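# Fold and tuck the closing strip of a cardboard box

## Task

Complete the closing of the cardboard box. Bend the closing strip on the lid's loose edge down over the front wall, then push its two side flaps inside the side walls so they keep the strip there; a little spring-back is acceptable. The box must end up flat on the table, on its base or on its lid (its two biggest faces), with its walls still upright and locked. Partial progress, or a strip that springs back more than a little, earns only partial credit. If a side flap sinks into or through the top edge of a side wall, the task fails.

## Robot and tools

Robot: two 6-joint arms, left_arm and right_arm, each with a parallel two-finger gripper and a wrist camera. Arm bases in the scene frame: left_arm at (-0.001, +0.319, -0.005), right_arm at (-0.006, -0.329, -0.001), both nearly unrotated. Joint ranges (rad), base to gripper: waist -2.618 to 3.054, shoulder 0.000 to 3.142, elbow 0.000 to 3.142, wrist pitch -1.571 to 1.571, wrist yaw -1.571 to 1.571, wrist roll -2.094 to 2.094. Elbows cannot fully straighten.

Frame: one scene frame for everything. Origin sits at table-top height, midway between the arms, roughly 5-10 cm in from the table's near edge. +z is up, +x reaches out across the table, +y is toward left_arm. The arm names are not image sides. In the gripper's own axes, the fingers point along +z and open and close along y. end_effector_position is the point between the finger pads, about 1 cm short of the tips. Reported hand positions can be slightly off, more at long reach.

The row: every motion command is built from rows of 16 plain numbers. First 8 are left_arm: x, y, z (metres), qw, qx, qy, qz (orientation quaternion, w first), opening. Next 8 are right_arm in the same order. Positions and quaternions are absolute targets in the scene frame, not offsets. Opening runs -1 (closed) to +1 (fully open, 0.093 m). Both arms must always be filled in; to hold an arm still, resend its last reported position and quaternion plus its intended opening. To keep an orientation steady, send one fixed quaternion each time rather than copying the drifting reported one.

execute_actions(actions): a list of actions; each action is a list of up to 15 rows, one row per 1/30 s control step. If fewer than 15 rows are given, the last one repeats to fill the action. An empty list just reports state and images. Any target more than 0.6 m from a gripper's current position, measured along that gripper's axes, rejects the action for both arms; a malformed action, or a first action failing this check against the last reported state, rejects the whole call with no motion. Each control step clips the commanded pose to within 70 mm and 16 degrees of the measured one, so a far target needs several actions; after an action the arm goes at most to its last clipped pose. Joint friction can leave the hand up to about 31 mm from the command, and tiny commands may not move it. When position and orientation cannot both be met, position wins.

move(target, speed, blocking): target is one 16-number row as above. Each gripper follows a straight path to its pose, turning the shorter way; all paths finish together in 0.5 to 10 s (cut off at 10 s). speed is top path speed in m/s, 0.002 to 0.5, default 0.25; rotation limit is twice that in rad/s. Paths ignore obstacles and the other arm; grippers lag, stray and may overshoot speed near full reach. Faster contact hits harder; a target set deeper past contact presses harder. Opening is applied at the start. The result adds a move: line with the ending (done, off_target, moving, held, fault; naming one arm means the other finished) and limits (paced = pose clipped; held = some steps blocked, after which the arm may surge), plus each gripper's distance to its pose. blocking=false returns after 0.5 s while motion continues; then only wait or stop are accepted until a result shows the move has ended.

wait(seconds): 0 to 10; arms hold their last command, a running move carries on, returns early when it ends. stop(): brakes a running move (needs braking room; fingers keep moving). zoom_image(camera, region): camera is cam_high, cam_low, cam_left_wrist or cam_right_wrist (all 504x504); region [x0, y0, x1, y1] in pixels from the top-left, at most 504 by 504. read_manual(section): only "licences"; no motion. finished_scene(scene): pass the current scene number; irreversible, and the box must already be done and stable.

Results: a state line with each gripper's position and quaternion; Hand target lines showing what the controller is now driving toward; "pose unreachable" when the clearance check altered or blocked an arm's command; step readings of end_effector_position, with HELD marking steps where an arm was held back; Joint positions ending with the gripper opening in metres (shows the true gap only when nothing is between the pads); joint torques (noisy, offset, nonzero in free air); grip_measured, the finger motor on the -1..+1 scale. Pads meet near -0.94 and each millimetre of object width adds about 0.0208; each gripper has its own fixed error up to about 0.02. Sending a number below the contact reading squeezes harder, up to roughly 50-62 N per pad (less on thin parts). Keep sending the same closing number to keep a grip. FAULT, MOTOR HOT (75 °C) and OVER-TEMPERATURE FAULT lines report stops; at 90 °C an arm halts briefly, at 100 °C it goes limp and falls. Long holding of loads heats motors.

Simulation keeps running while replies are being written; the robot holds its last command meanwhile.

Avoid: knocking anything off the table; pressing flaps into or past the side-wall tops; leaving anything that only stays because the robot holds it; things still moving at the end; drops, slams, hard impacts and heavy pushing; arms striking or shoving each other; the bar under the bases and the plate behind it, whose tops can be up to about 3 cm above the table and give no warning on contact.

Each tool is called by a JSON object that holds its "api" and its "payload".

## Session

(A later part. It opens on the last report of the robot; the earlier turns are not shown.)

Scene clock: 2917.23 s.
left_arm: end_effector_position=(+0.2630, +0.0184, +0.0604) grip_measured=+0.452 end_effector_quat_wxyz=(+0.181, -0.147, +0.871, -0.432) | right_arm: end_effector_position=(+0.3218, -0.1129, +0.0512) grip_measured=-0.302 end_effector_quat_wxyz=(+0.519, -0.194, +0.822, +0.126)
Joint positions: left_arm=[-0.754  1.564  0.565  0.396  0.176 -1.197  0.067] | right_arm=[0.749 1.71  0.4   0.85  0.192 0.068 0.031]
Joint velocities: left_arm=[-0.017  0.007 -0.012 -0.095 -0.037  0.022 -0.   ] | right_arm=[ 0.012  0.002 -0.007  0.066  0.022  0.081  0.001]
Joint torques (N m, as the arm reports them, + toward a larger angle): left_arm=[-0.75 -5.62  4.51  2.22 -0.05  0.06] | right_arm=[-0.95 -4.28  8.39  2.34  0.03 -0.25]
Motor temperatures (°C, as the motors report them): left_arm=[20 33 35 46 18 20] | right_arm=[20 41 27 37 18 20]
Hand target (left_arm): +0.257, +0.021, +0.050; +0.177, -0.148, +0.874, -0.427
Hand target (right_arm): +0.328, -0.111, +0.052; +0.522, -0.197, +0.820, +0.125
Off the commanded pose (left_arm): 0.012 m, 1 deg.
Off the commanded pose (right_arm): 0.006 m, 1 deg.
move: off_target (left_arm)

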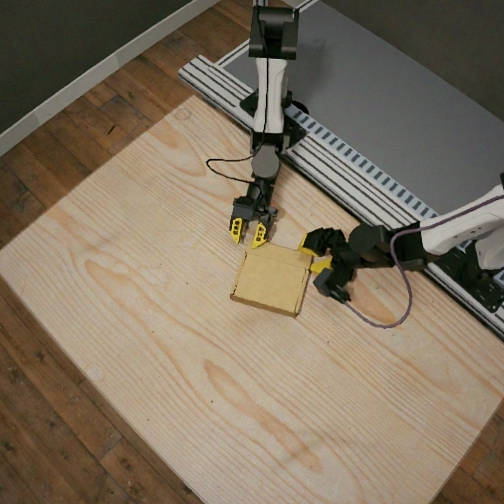

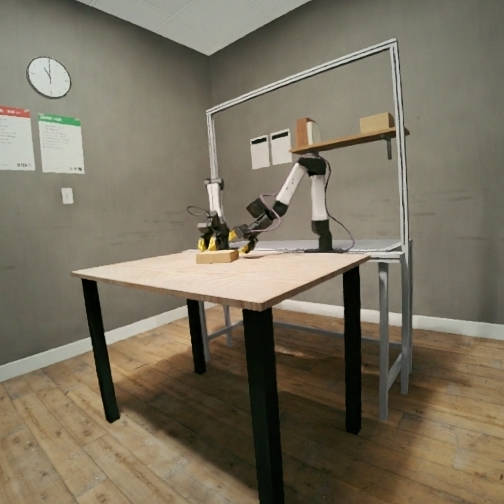

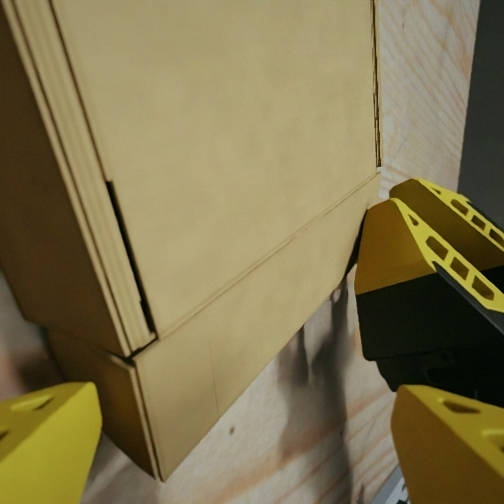

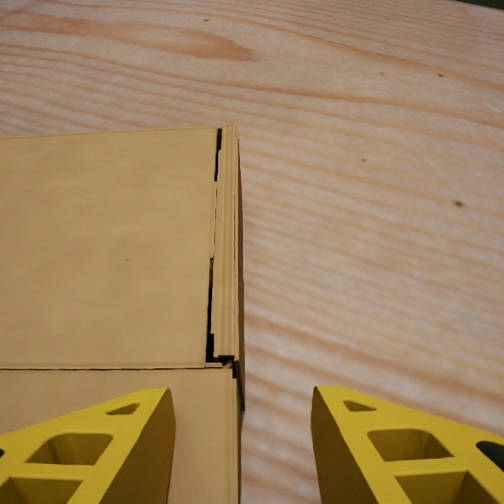

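{"api": "move", "payload": {"target": [0.257,0.021,0.050,0.1768,-0.1486,0.8742,-0.4268,0.45, 0.324,-0.113,0.043,0.5225,-0.1969,0.8201,0.1254,-0.3], "speed": 0.01}}

{"api": "zoom_image", "payload": {"camera": "cam_left_wrist", "region": [0, 280, 220, 500]}}

{"api": "zoom_image", "payload": {"camera": "cam_right_wrist", "region": [160, 280, 320, 440]}}

Scene clock: 2924.27 s.
left_arm: end_effector_position=(+0.2630, +0.0184, +0.0604) grip_measured=+0.452 end_effector_quat_wxyz=(+0.181, -0.147, +0.871, -0.432) | right_arm: end_effector_position=(+0.3251, -0.1103, +0.0512) grip_measured=-0.302 end_effector_quat_wxyz=(+0.530, -0.191, +0.816, +0.131)
Joint positions: left_arm=[-0.754  1.564  0.565  0.396  0.176 -1.197  0.067] | right_arm=[0.749 1.746 0.4   0.913 0.192 0.068 0.031]
Joint velocities: left_arm=[ 0.007 -0.002  0.007 -0.037 -0.022 -0.051  0.002] | right_arm=[ 0.012 -0.002 -0.002  0.066  0.037 -0.037  0.001]
Joint torques (N m, as the arm reports them, + toward a larger angle): left_arm=[-0.65 -5.64  4.38  2.22 -0.02  0.03] | right_arm=[-0.82 -4.19  5.5   2.36  0.04 -0.24]
Motor temperatures (°C, as the motors report them): left_arm=[20 33 35 46 18 20] | right_arm=[20 41 27 37 18 20]
Hand target (left_arm): +0.257, +0.021, +0.050; +0.177, -0.148, +0.874, -0.427
Hand target (right_arm): +0.324, -0.113, +0.043; +0.522, -0.197, +0.820, +0.125
Off the commanded pose (left_arm): 0.012 m, 1 deg.
Off the commanded pose (right_arm): 0.009 m, 1 deg.
move: off_target (left_arm)

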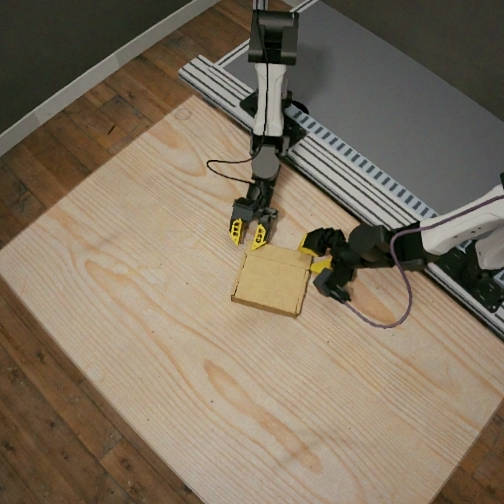

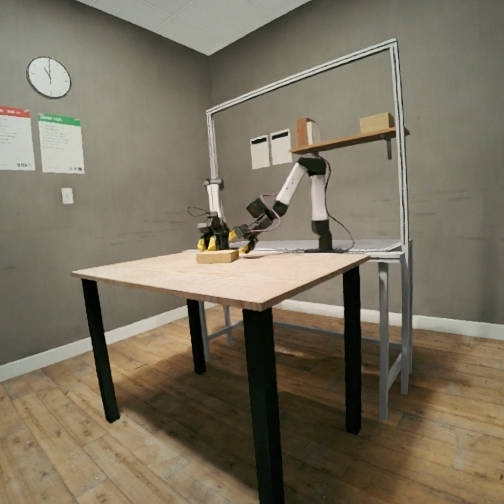

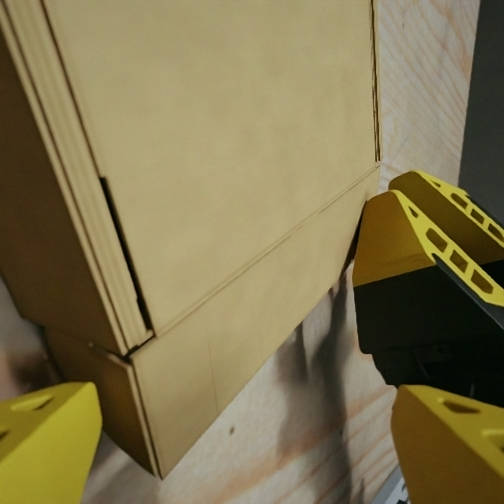

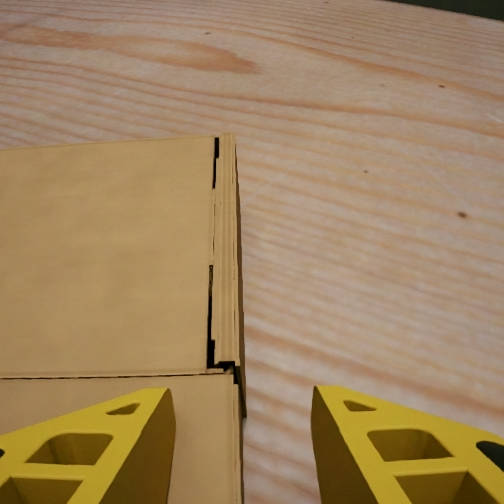

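Region (0, 280, 220, 500) of cam_left_wrist's 504x504 image, scaled by 2.291, with more detail than that image has.

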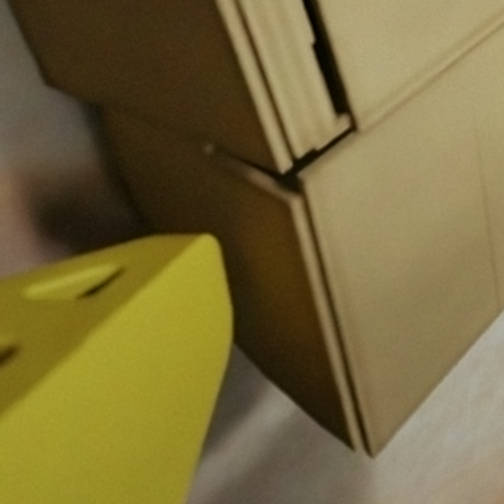

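Region (160, 280, 320, 440) of cam_right_wrist's 504x504 image, scaled by 3.150, with more detail than that image has.

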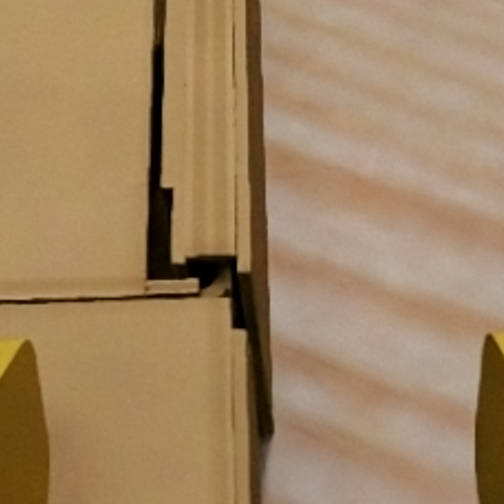

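{"api": "move", "payload": {"target": [0.257,0.021,0.050,0.1768,-0.1486,0.8742,-0.4268,0.45, 0.314,-0.118,0.040,0.5225,-0.1969,0.8201,0.1254,-0.3], "speed": 0.01}}

{"api": "zoom_image", "payload": {"camera": "cam_left_wrist", "region": [0, 280, 220, 500]}}

{"api": "zoom_image", "payload": {"camera": "cam_right_wrist", "region": [160, 260, 320, 420]}}

Scene clock: 2935.73 s.
left_arm: end_effector_position=(+0.2630, +0.0184, +0.0604) grip_measured=+0.452 end_effector_quat_wxyz=(+0.181, -0.147, +0.871, -0.432) | right_arm: end_effector_position=(+0.3190, -0.1150, +0.0473) grip_measured=-0.302 end_effector_quat_wxyz=(+0.530, -0.191, +0.816, +0.131)
Joint positions: left_arm=[-0.754  1.564  0.565  0.396  0.176 -1.197  0.067] | right_arm=[0.749 1.747 0.366 0.947 0.192 0.068 0.031]
Joint velocities: left_arm=[-0.007 -0.017  0.002 -0.051 -0.11  -0.066 -0.001] | right_arm=[ 0.012  0.007  0.002 -0.037 -0.022  0.051 -0.001]
Joint torques (N m, as the arm reports them, + toward a larger angle): left_arm=[-0.85 -5.54  4.35  2.22 -0.04  0.04] | right_arm=[-0.19 -5.1   3.98  2.33  0.13 -0.22]
Motor temperatures (°C, as the motors report them): left_arm=[20 33 35 46 18 20] | right_arm=[20 40 27 37 18 20]
Hand target (left_arm): +0.257, +0.021, +0.050; +0.177, -0.148, +0.874, -0.427
Hand target (right_arm): +0.314, -0.118, +0.040; +0.522, -0.197, +0.820, +0.125
Off the commanded pose (left_arm): 0.012 m, 1 deg.
Off the commanded pose (right_arm): 0.009 m, 1 deg.
move: off_target (left_arm)

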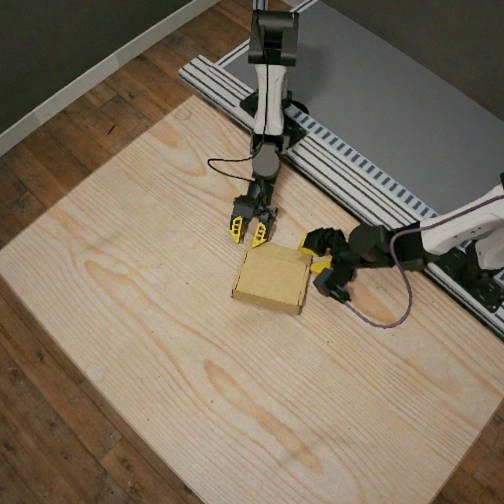

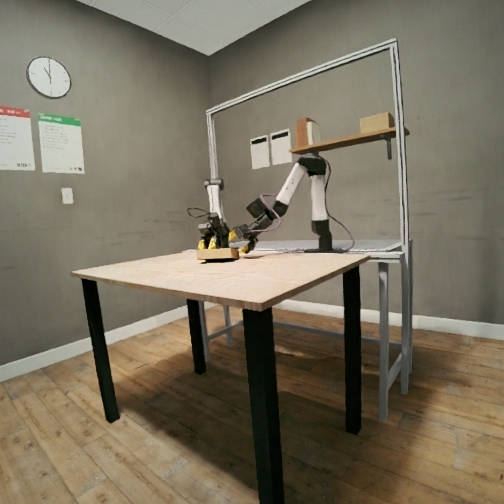

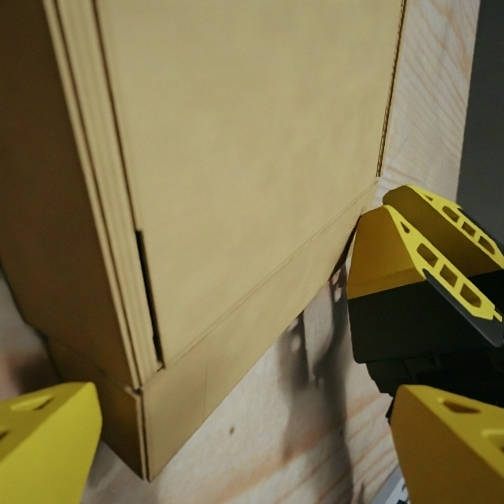

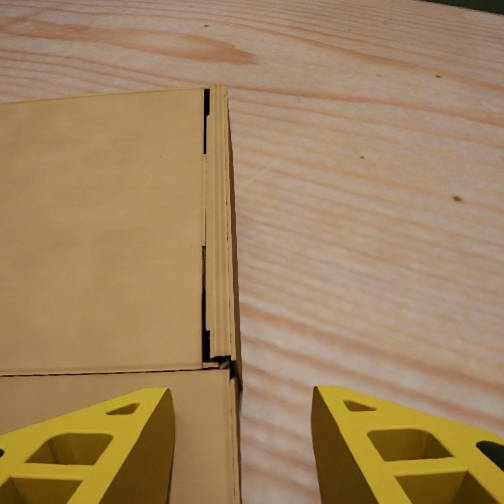

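Region (0, 280, 220, 500) of cam_left_wrist's 504x504 image, scaled by 2.291, with more detail than that image has.

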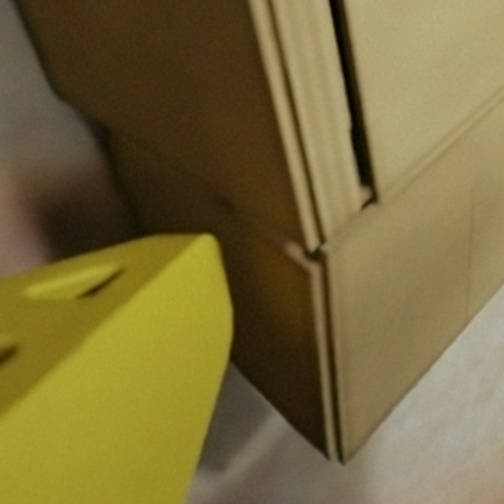

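Region (160, 260, 320, 420) of cam_right_wrist's 504x504 image, scaled by 3.150, with more detail than that image has.

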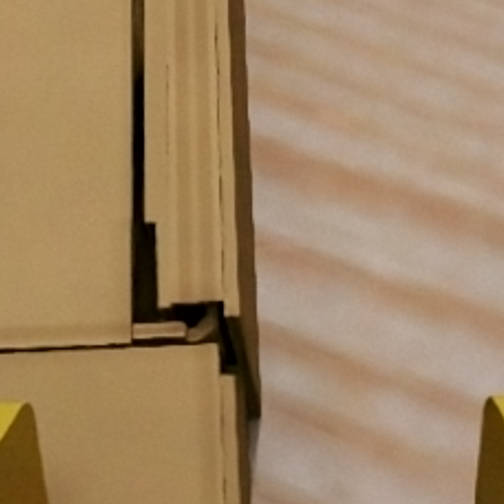

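{"api": "move", "payload": {"target": [0.257,0.021,0.050,0.1768,-0.1486,0.8742,-0.4268,0.45, 0.318,-0.116,0.060,0.5225,-0.1969,0.8201,0.1254,-0.3], "speed": 0.01}}

{"api": "zoom_image", "payload": {"camera": "cam_left_wrist", "region": [0, 280, 220, 500]}}

{"api": "zoom_image", "payload": {"camera": "cam_right_wrist", "region": [160, 260, 320, 420]}}

Scene clock: 2945.80 s.
left_arm: end_effector_position=(+0.2630, +0.0184, +0.0604) grip_measured=+0.452 end_effector_quat_wxyz=(+0.181, -0.147, +0.871, -0.432) | right_arm: end_effector_position=(+0.3131, -0.1198, +0.0497) grip_measured=-0.302 end_effector_quat_wxyz=(+0.513, -0.196, +0.827, +0.123)
Joint positions: left_arm=[-0.754  1.564  0.565  0.396  0.176 -1.197  0.067] | right_arm=[0.749 1.667 0.366 0.823 0.192 0.068 0.031]
Joint velocities: left_arm=[ 0.007 -0.002 -0.002 -0.066  0.022  0.007 -0.   ] | right_arm=[-0.002 -0.007  0.002 -0.081 -0.007 -0.051 -0.001]
Joint torques (N m, as the arm reports them, + toward a larger angle): left_arm=[-0.77 -5.61  4.51  2.22 -0.04  0.05] | right_arm=[-0.27 -6.63  8.3   2.27  0.1  -0.22]
Motor temperatures (°C, as the motors report them): left_arm=[20 33 35 46 18 20] | right_arm=[20 41 26 37 18 20]
Hand target (left_arm): +0.257, +0.021, +0.050; +0.177, -0.148, +0.874, -0.427
Hand target (right_arm): +0.318, -0.116, +0.060; +0.523, -0.197, +0.820, +0.126
Off the commanded pose (left_arm): 0.012 m, 1 deg.
Off the commanded pose (right_arm): 0.012 m, 1 deg.
move: off_target (left_arm, right_arm)

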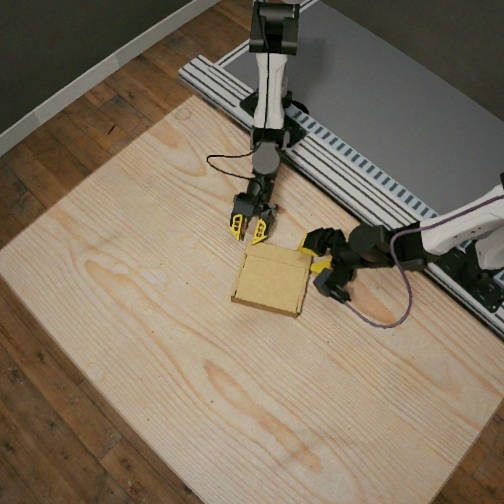

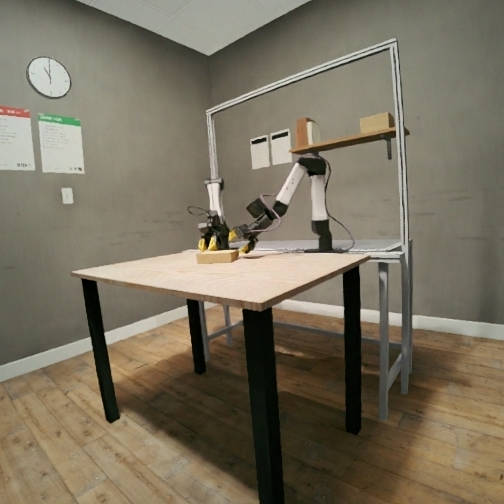

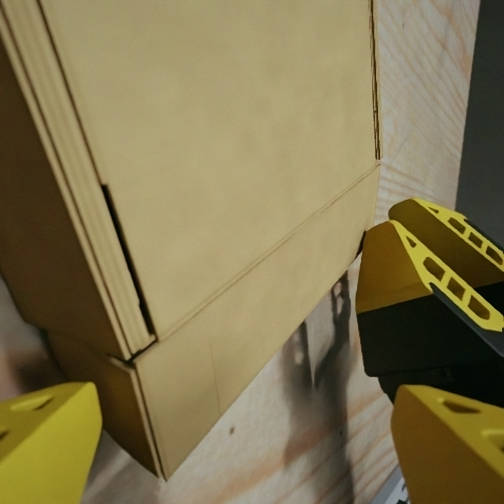

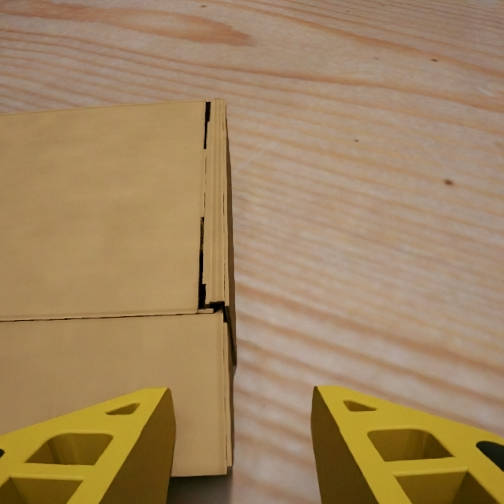

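Region (0, 280, 220, 500) of cam_left_wrist's 504x504 image, scaled by 2.291, with more detail than that image has.

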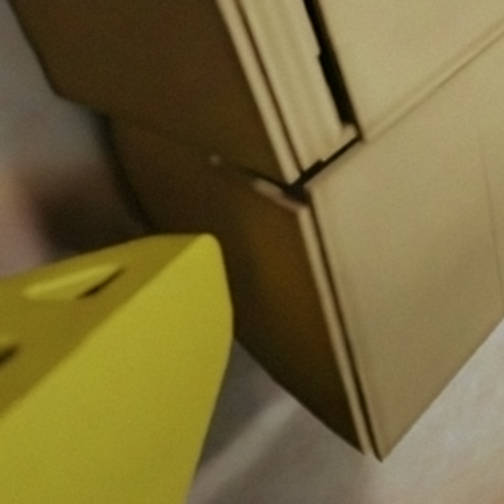

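Region (160, 260, 320, 420) of cam_right_wrist's 504x504 image, scaled by 3.150, with more detail than that image has.

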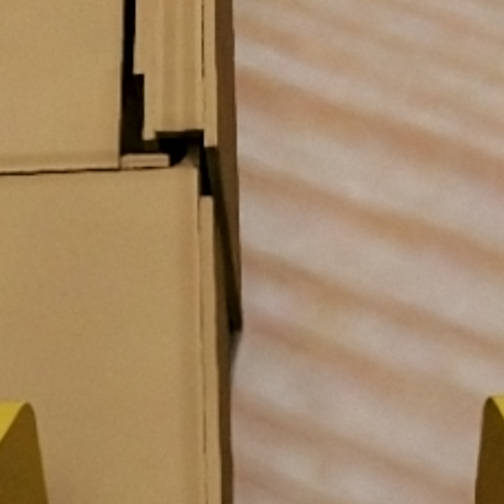

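{"api": "execute_actions", "payload": {"actions": [[[0.257,0.021,0.050,0.1768,-0.1486,0.8742,-0.4268,0.30, 0.318,-0.116,0.060,0.5225,-0.1969,0.8201,0.1254,-0.3]],[[0.257,0.021,0.050,0.1768,-0.1486,0.8742,-0.4268,0.30, 0.318,-0.116,0.060,0.5225,-0.1969,0.8201,0.1254,-0.3]]]}}

{"api": "zoom_image", "payload": {"camera": "cam_left_wrist", "region": [0, 280, 220, 500]}}

Scene clock: 2954.70 s.
left_arm: end_effector_position=(+0.2630, +0.0184, +0.0604) grip_measured=+0.302 end_effector_quat_wxyz=(+0.181, -0.147, +0.871, -0.432) | right_arm: end_effector_position=(+0.3129, -0.1199, +0.0492) grip_measured=-0.302 end_effector_quat_wxyz=(+0.512, -0.197, +0.827, +0.123)
Joint positions: left_arm=[-0.754  1.564  0.565  0.396  0.176 -1.197  0.06 ] | right_arm=[0.749 1.667 0.366 0.821 0.192 0.068 0.031]
Joint velocities: left_arm=[ 0.007  0.017 -0.022  0.051 -0.051  0.007  0.001] | right_arm=[-0.002 -0.007 -0.007 -0.037  0.022 -0.037 -0.   ]
Joint torques (N m, as the arm reports them, + toward a larger angle): left_arm=[-0.72 -5.56  4.47  2.22 -0.04  0.05] | right_arm=[-0.21 -6.57  8.39  2.2   0.12 -0.21]
Motor temperatures (°C, as the motors report them): left_arm=[20 33 35 46 18 20] | right_arm=[20 41 27 37 18 20]
Hand target (left_arm): +0.257, +0.021, +0.050; +0.177, -0.148, +0.874, -0.427
Hand target (right_arm): +0.318, -0.116, +0.060; +0.523, -0.197, +0.820, +0.125
Off the commanded pose (left_arm): 0.012 m, 1 deg.
Off the commanded pose (right_arm): 0.013 m, 1 deg.
Step readings (end_effector_position; steps 1 to 15: 1st action; 16 to 30: 2nd action):
0: left_arm (+0.2630, +0.0184, +0.0604) | right_arm (+0.3129, -0.1199, +0.0492)
1: left_arm (+0.2630, +0.0184, +0.0604) | right_arm (+0.3129, -0.1199, +0.0492)
2: left_arm (+0.2630, +0.0184, +0.0604) | right_arm (+0.3129, -0.1199, +0.0492)
4: left_arm (+0.2630, +0.0184, +0.0604) | right_arm (+0.3129, -0.1199, +0.0492)
8: left_arm (+0.2630, +0.0184, +0.0604) | right_arm (+0.3129, -0.1199, +0.0492)
15: left_arm (+0.2630, +0.0184, +0.0604) | right_arm (+0.3129, -0.1199, +0.0492)
16: left_arm (+0.2630, +0.0184, +0.0604) | right_arm (+0.3129, -0.1199, +0.0492)
17: left_arm (+0.2630, +0.0184, +0.0604) | right_arm (+0.3129, -0.1199, +0.0492)
19: left_arm (+0.2630, +0.0184, +0.0604) | right_arm (+0.3129, -0.1199, +0.0492)
23: left_arm (+0.2630, +0.0184, +0.0604) | right_arm (+0.3129, -0.1199, +0.0492)
30: end_effector_position above

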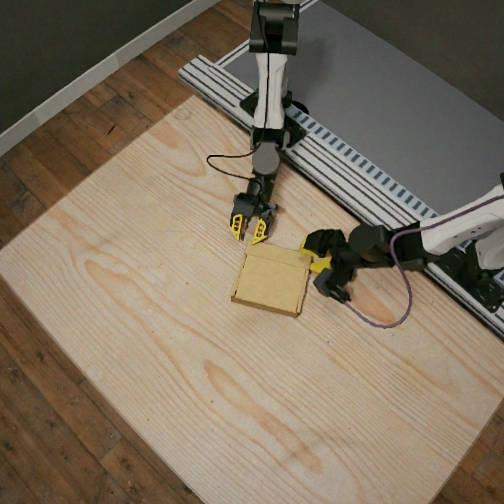

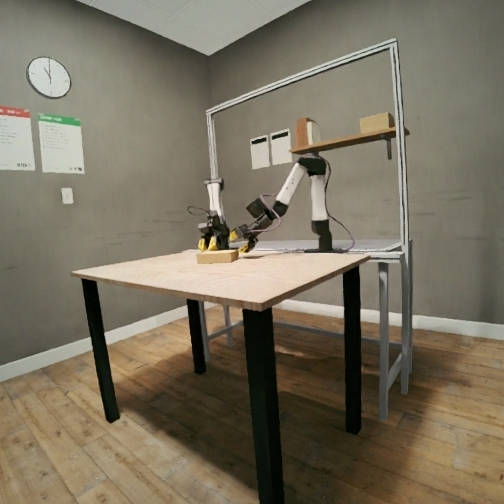

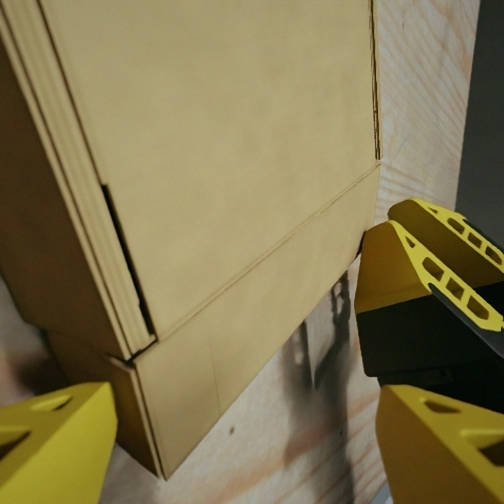

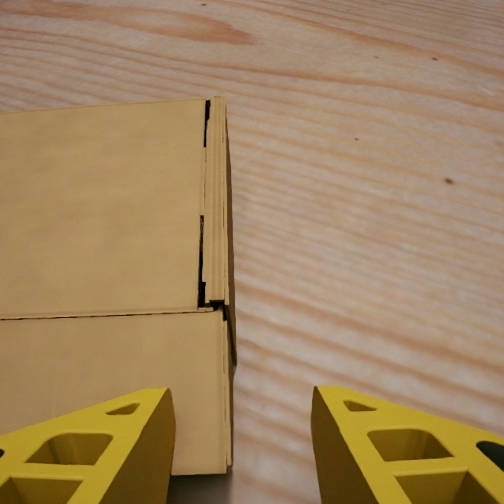

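Region (0, 280, 220, 500) of cam_left_wrist's 504x504 image, scaled by 2.291, with more detail than that image has.

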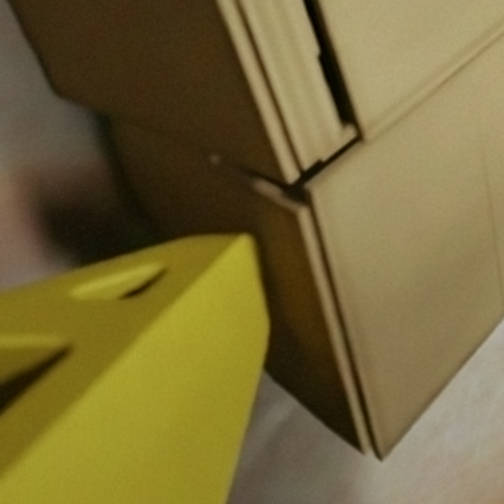

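{"api": "move", "payload": {"target": [0.263,0.0155,0.050,0.1768,-0.1486,0.8742,-0.4268,0.40, 0.318,-0.116,0.060,0.5225,-0.1969,0.8201,0.1254,-0.3], "speed": 0.01}}

{"api": "zoom_image", "payload": {"camera": "cam_left_wrist", "region": [0, 260, 240, 500]}}

Scene clock: 2985.57 s.
left_arm: end_effector_position=(+0.2616, +0.0195, +0.0481) grip_measured=+0.398 end_effector_quat_wxyz=(+0.173, -0.149, +0.878, -0.421) | right_arm: end_effector_position=(+0.3129, -0.1199, +0.0492) grip_measured=-0.302 end_effector_quat_wxyz=(+0.512, -0.197, +0.827, +0.123)
Joint positions: left_arm=[-0.754  1.597  0.565  0.396  0.176 -1.197  0.064] | right_arm=[0.749 1.667 0.366 0.821 0.192 0.068 0.031]
Joint velocities: left_arm=[ 0.007  0.002  0.007 -0.066 -0.022 -0.037 -0.   ] | right_arm=[-0.012 -0.007  0.012 -0.081  0.007 -0.022 -0.001]
Joint torques (N m, as the arm reports them, + toward a larger angle): left_arm=[-0.61 -5.95  6.85  2.16 -0.03  0.04] | right_arm=[-0.23 -6.59  8.37  2.19  0.11 -0.2 ]
Motor temperatures (°C, as the motors report them): left_arm=[20 32 34 46 17 20] | right_arm=[20 43 28 37 18 20]
Hand target (left_arm): +0.263, +0.016, +0.050; +0.177, -0.149, +0.874, -0.427
Hand target (right_arm): +0.318, -0.116, +0.060; +0.523, -0.197, +0.820, +0.125
Off the commanded pose (left_arm): 0.005 m, 1 deg.
Off the commanded pose (right_arm): 0.013 m, 1 deg.
move: off_target (right_arm)

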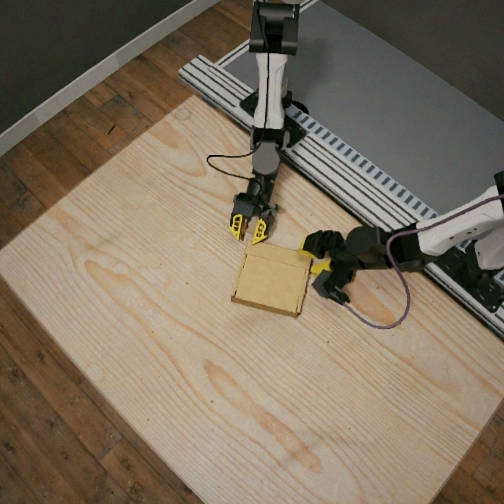

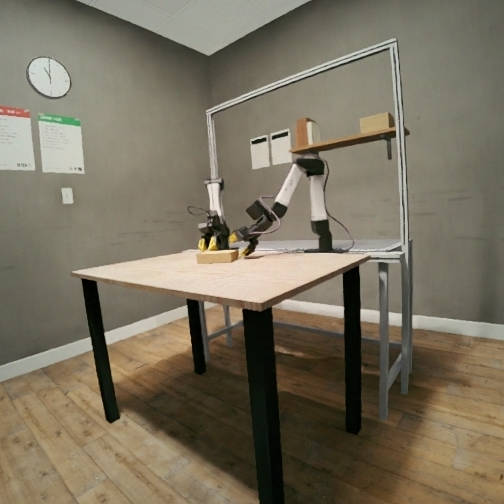

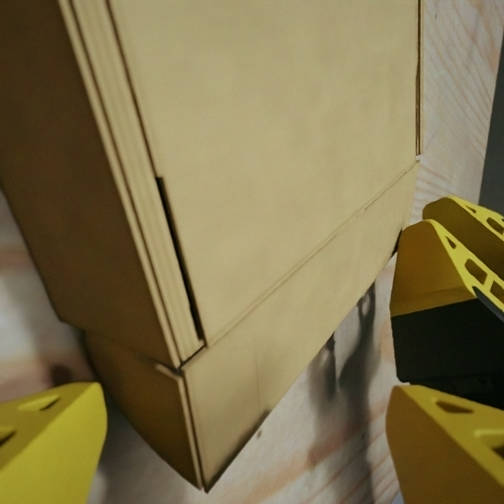

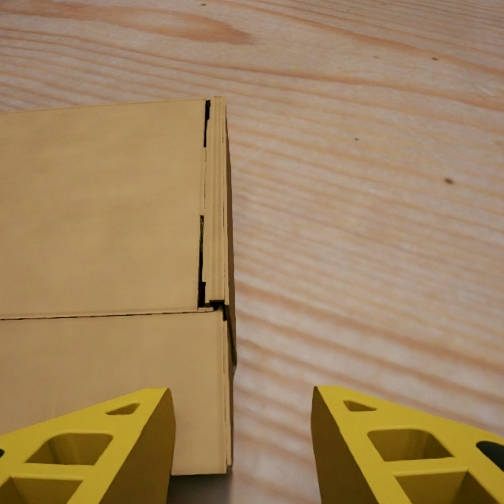

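Region (0, 260, 240, 500) of cam_left_wrist's 504x504 image, scaled by 2.100, with more detail than that image has.

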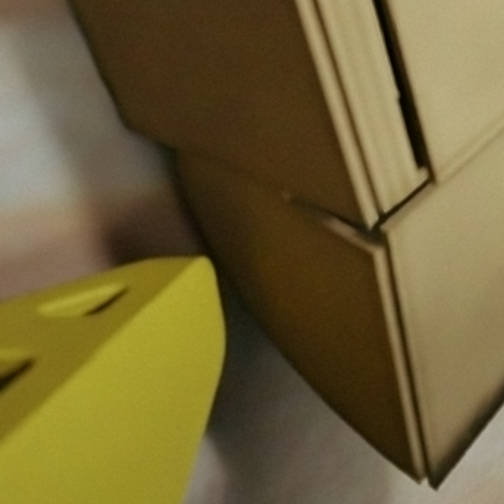

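{"api": "execute_actions", "payload": {"actions": [[[0.263,0.0155,0.050,0.1768,-0.1486,0.8742,-0.4268,0.20, 0.318,-0.116,0.060,0.5225,-0.1969,0.8201,0.1254,-0.3]],[[0.263,0.0155,0.050,0.1768,-0.1486,0.8742,-0.4268,0.20, 0.318,-0.116,0.060,0.5225,-0.1969,0.8201,0.1254,-0.3]]]}}

{"api": "zoom_image", "payload": {"camera": "cam_left_wrist", "region": [0, 260, 240, 500]}}

Scene clock: 2993.20 s.
left_arm: end_effector_position=(+0.2616, +0.0194, +0.0482) grip_measured=+0.202 end_effector_quat_wxyz=(+0.173, -0.149, +0.878, -0.421) | right_arm: end_effector_position=(+0.3129, -0.1199, +0.0492) grip_measured=-0.302 end_effector_quat_wxyz=(+0.512, -0.197, +0.827, +0.123)
Joint positions: left_arm=[-0.754  1.597  0.565  0.397  0.176 -1.197  0.055] | right_arm=[0.749 1.667 0.366 0.821 0.192 0.068 0.031]
Joint velocities: left_arm=[-0.002 -0.002 -0.002 -0.022  0.051  0.007 -0.   ] | right_arm=[-0.022 -0.007  0.007  0.007 -0.007  0.066 -0.   ]
Joint torques (N m, as the arm reports them, + toward a larger angle): left_arm=[-0.67 -5.85  6.98  2.17 -0.04  0.02] | right_arm=[-0.22 -6.57  8.38  2.2   0.12 -0.22]
Motor temperatures (°C, as the motors report them): left_arm=[20 32 35 46 17 20] | right_arm=[20 43 28 37 18 20]
Hand target (left_arm): +0.263, +0.016, +0.050; +0.177, -0.149, +0.874, -0.427
Hand target (right_arm): +0.318, -0.116, +0.060; +0.523, -0.197, +0.820, +0.125
Off the commanded pose (left_arm): 0.005 m, 1 deg.
Off the commanded pose (right_arm): 0.013 m, 1 deg.
Step readings (end_effector_position; steps 1 to 15: 1st action; 16 to 30: 2nd action):
0: left_arm (+0.2616, +0.0195, +0.0481) | right_arm (+0.3129, -0.1199, +0.0492)
1: left_arm (+0.2616, +0.0195, +0.0481) | right_arm (+0.3129, -0.1199, +0.0492)
2: left_arm (+0.2616, +0.0195, +0.0481) | right_arm (+0.3129, -0.1199, +0.0492)
4: left_arm (+0.2616, +0.0194, +0.0482) | right_arm (+0.3129, -0.1199, +0.0492)
8: left_arm (+0.2616, +0.0194, +0.0482) | right_arm (+0.3129, -0.1199, +0.0492)
15: left_arm (+0.2616, +0.0194, +0.0482) | right_arm (+0.3129, -0.1199, +0.0492)
16: left_arm (+0.2616, +0.0194, +0.0482) | right_arm (+0.3129, -0.1199, +0.0492)
17: left_arm (+0.2616, +0.0194, +0.0482) | right_arm (+0.3129, -0.1199, +0.0492)
19: left_arm (+0.2616, +0.0194, +0.0482) | right_arm (+0.3129, -0.1199, +0.0492)
23: left_arm (+0.2616, +0.0194, +0.0482) | right_arm (+0.3129, -0.1199, +0.0492)
30: end_effector_position above

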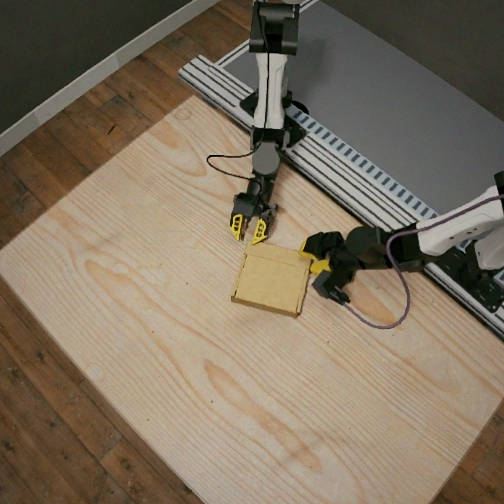

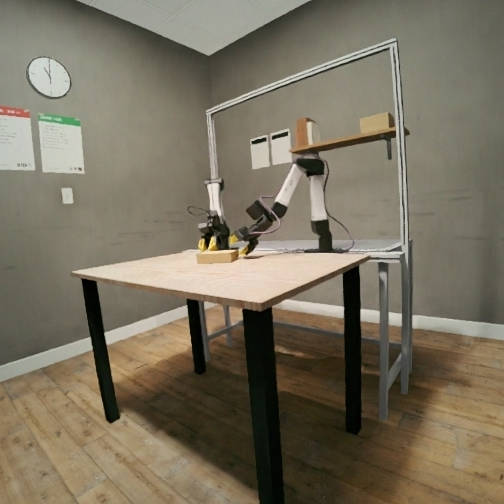

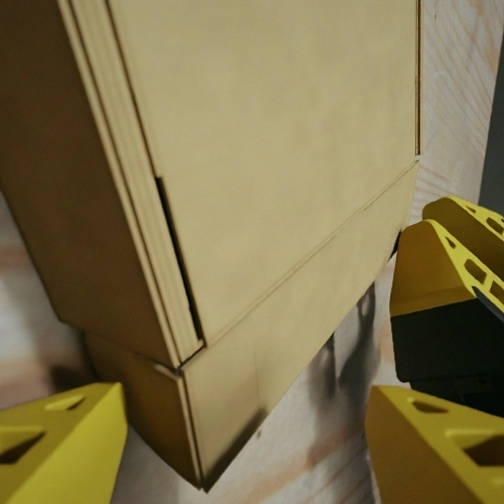

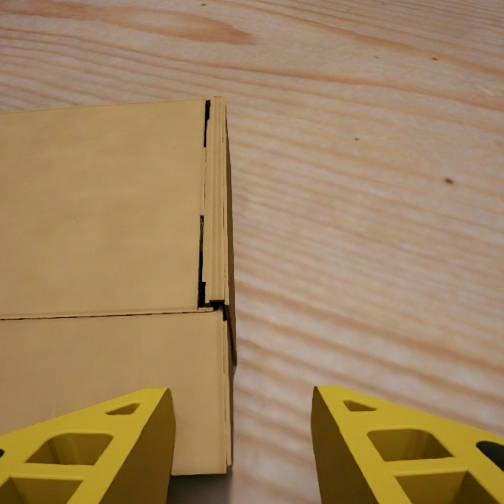

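Region (0, 260, 240, 500) of cam_left_wrist's 504x504 image, scaled by 2.100, with more detail than that image has.

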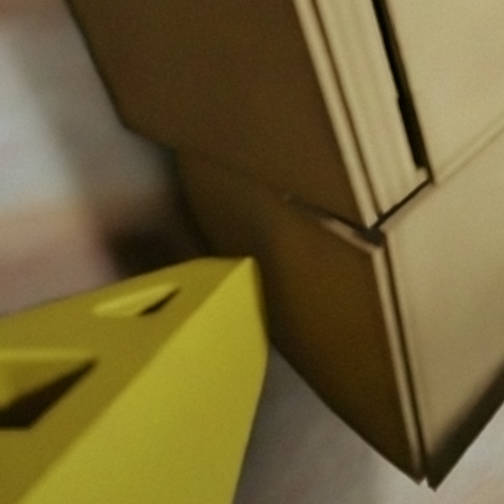

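{"api": "execute_actions", "payload": {"actions": [[[0.263,0.0155,0.050,0.1768,-0.1486,0.8742,-0.4268,0.02, 0.318,-0.116,0.060,0.5225,-0.1969,0.8201,0.1254,-0.3]],[[0.263,0.0155,0.050,0.1768,-0.1486,0.8742,-0.4268,0.02, 0.318,-0.116,0.060,0.5225,-0.1969,0.8201,0.1254,-0.3]]]}}

{"api": "zoom_image", "payload": {"camera": "cam_left_wrist", "region": [0, 260, 240, 500]}}

Scene clock: 2999.90 s.
left_arm: end_effector_position=(+0.2616, +0.0194, +0.0482) grip_measured=+0.022 end_effector_quat_wxyz=(+0.173, -0.149, +0.878, -0.421) | right_arm: end_effector_position=(+0.3129, -0.1199, +0.0491) grip_measured=-0.302 end_effector_quat_wxyz=(+0.512, -0.197, +0.827, +0.123)
Joint positions: left_arm=[-0.754  1.597  0.565  0.397  0.176 -1.197  0.046] | right_arm=[0.749 1.667 0.366 0.821 0.192 0.068 0.031]
Joint velocities: left_arm=[ 0.002 -0.017 -0.002 -0.037  0.051  0.007 -0.   ] | right_arm=[-0.007 -0.027  0.002  0.007  0.022 -0.007 -0.001]
Joint torques (N m, as the arm reports them, + toward a larger angle): left_arm=[-0.61 -5.9   6.83  2.18 -0.03  0.04] | right_arm=[-0.23 -6.57  8.4   2.2   0.12 -0.21]
Motor temperatures (°C, as the motors report them): left_arm=[20 32 35 46 17 20] | right_arm=[20 43 28 37 18 20]
Hand target (left_arm): +0.263, +0.016, +0.050; +0.177, -0.149, +0.874, -0.427
Hand target (right_arm): +0.318, -0.116, +0.060; +0.523, -0.197, +0.820, +0.125
Off the commanded pose (left_arm): 0.005 m, 1 deg.
Off the commanded pose (right_arm): 0.013 m, 2 deg.
Step readings (end_effector_position; steps 1 to 15: 1st action; 16 to 30: 2nd action):
0: left_arm (+0.2616, +0.0194, +0.0482) | right_arm (+0.3129, -0.1199, +0.0492)
1: left_arm (+0.2616, +0.0194, +0.0482) | right_arm (+0.3129, -0.1199, +0.0492)
2: left_arm (+0.2616, +0.0194, +0.0482) | right_arm (+0.3129, -0.1199, +0.0492)
4: left_arm (+0.2616, +0.0194, +0.0482) | right_arm (+0.3129, -0.1199, +0.0491)
8: left_arm (+0.2616, +0.0194, +0.0482) | right_arm (+0.3129, -0.1199, +0.0491)
15: left_arm (+0.2616, +0.0194, +0.0482) | right_arm (+0.3129, -0.1199, +0.0491)
16: left_arm (+0.2616, +0.0194, +0.0482) | right_arm (+0.3129, -0.1199, +0.0491)
17: left_arm (+0.2616, +0.0194, +0.0482) | right_arm (+0.3129, -0.1199, +0.0491)
19: left_arm (+0.2616, +0.0194, +0.0482) | right_arm (+0.3129, -0.1199, +0.0491)
23: left_arm (+0.2616, +0.0194, +0.0482) | right_arm (+0.3129, -0.1199, +0.0491)
30: end_effector_position above

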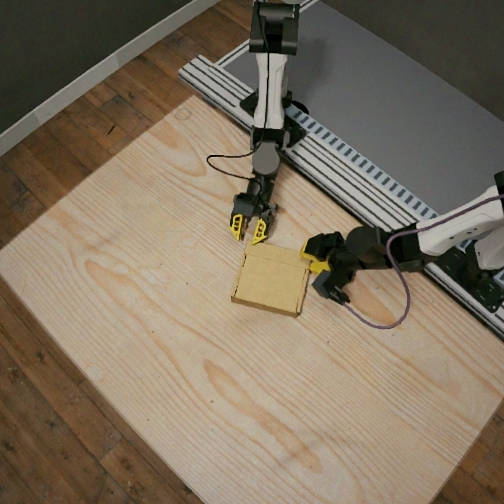

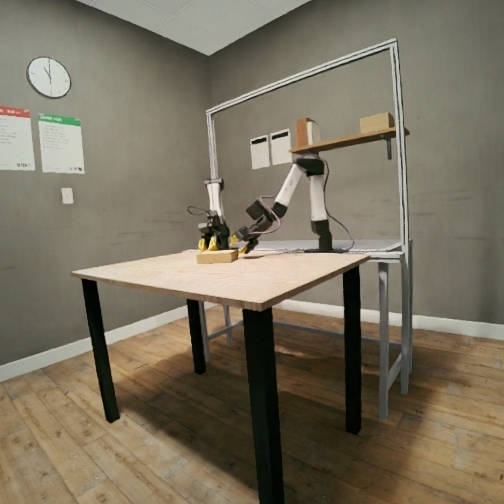

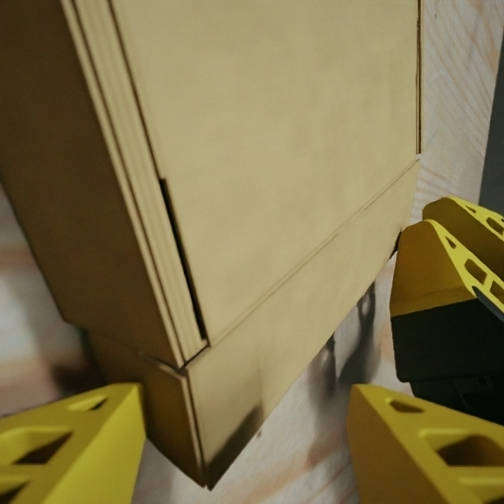

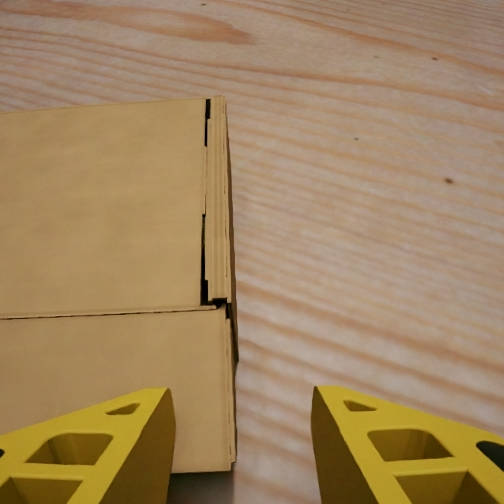

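Region (0, 260, 240, 500) of cam_left_wrist's 504x504 image, scaled by 2.100, with more detail than that image has.

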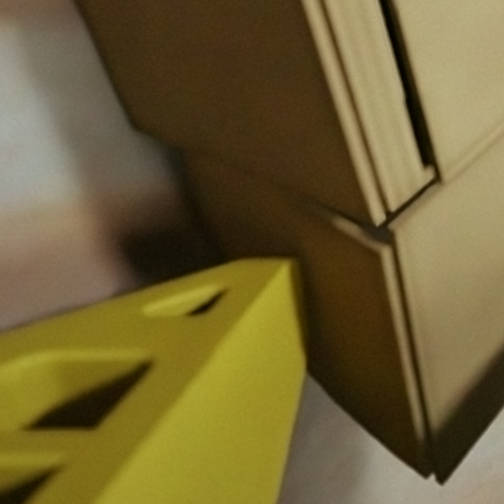

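{"api": "move", "payload": {"target": [0.263,0.0155,0.050,0.1768,-0.1486,0.8742,-0.4268,0.02, 0.3215,-0.1132,0.045,0.5225,-0.1969,0.8201,0.1254,-0.3], "speed": 0.01}}

{"api": "zoom_image", "payload": {"camera": "cam_left_wrist", "region": [0, 260, 240, 500]}}

{"api": "zoom_image", "payload": {"camera": "cam_right_wrist", "region": [160, 260, 320, 420]}}

Scene clock: 3019.07 s.
left_arm: end_effector_position=(+0.2616, +0.0194, +0.0482) grip_measured=+0.022 end_effector_quat_wxyz=(+0.173, -0.149, +0.878, -0.421) | right_arm: end_effector_position=(+0.3162, -0.1180, +0.0426) grip_measured=-0.302 end_effector_quat_wxyz=(+0.517, -0.194, +0.824, +0.123)
Joint positions: left_arm=[-0.754  1.597  0.565  0.397  0.176 -1.197  0.046] | right_arm=[0.749 1.73  0.366 0.897 0.196 0.068 0.031]
Joint velocities: left_arm=[-0.007  0.017  0.007 -0.007  0.007  0.007 -0.   ] | right_arm=[ 0.002 -0.007 -0.022  0.007 -0.007 -0.022 -0.   ]
Joint torques (N m, as the arm reports them, + toward a larger angle): left_arm=[-0.64 -5.87  6.94  2.19 -0.01  0.04] | right_arm=[-0.36 -4.21  8.23  2.35  0.06 -0.22]
Motor temperatures (°C, as the motors report them): left_arm=[20 32 36 46 17 20] | right_arm=[19 43 29 37 18 20]
Hand target (left_arm): +0.263, +0.016, +0.050; +0.177, -0.149, +0.874, -0.427
Hand target (right_arm): +0.321, -0.113, +0.045; +0.522, -0.197, +0.820, +0.125
Off the commanded pose (left_arm): 0.005 m, 1 deg.
Off the commanded pose (right_arm): 0.008 m, 1 deg.
move: done

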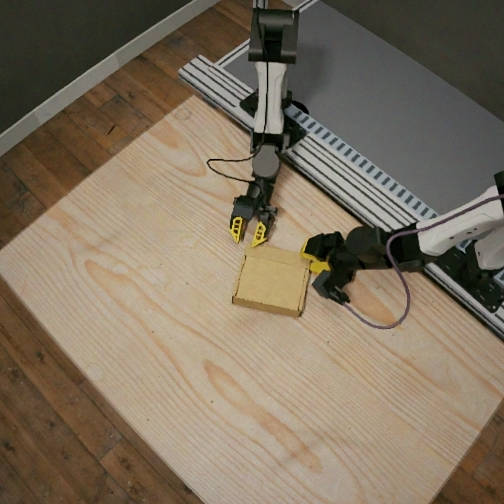

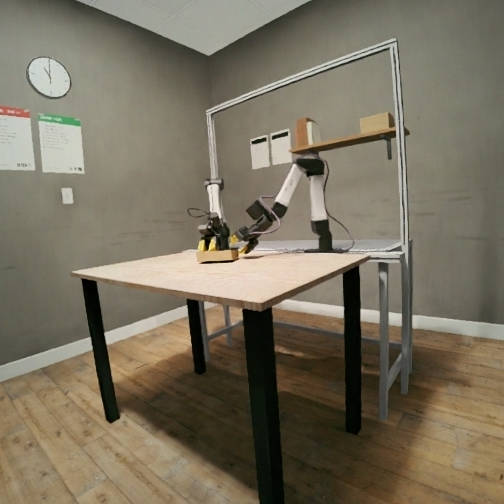

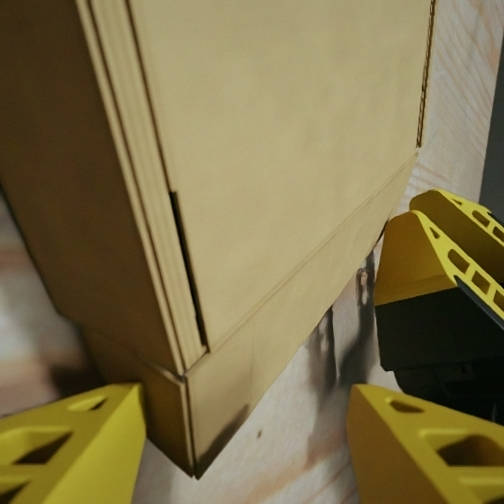

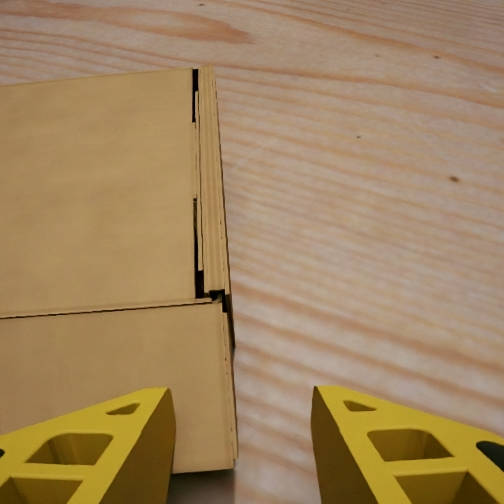

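Region (0, 260, 240, 500) of cam_left_wrist's 504x504 image, scaled by 2.100, with more detail than that image has.

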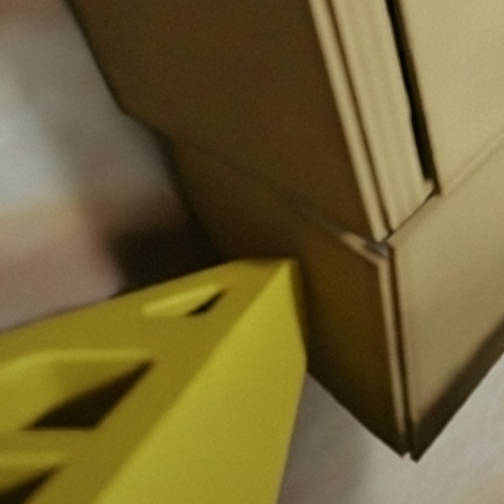

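Region (160, 260, 320, 420) of cam_right_wrist's 504x504 image, scaled by 3.150, with more detail than that image has.

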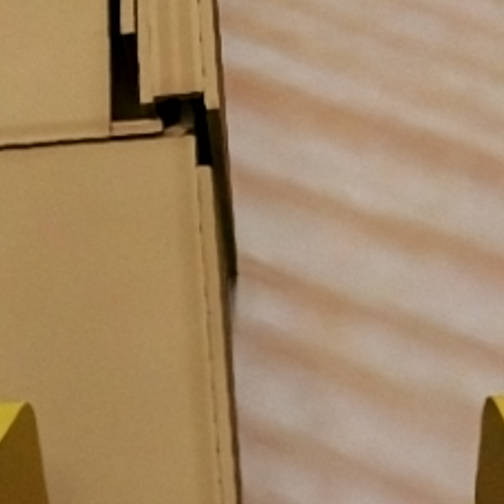

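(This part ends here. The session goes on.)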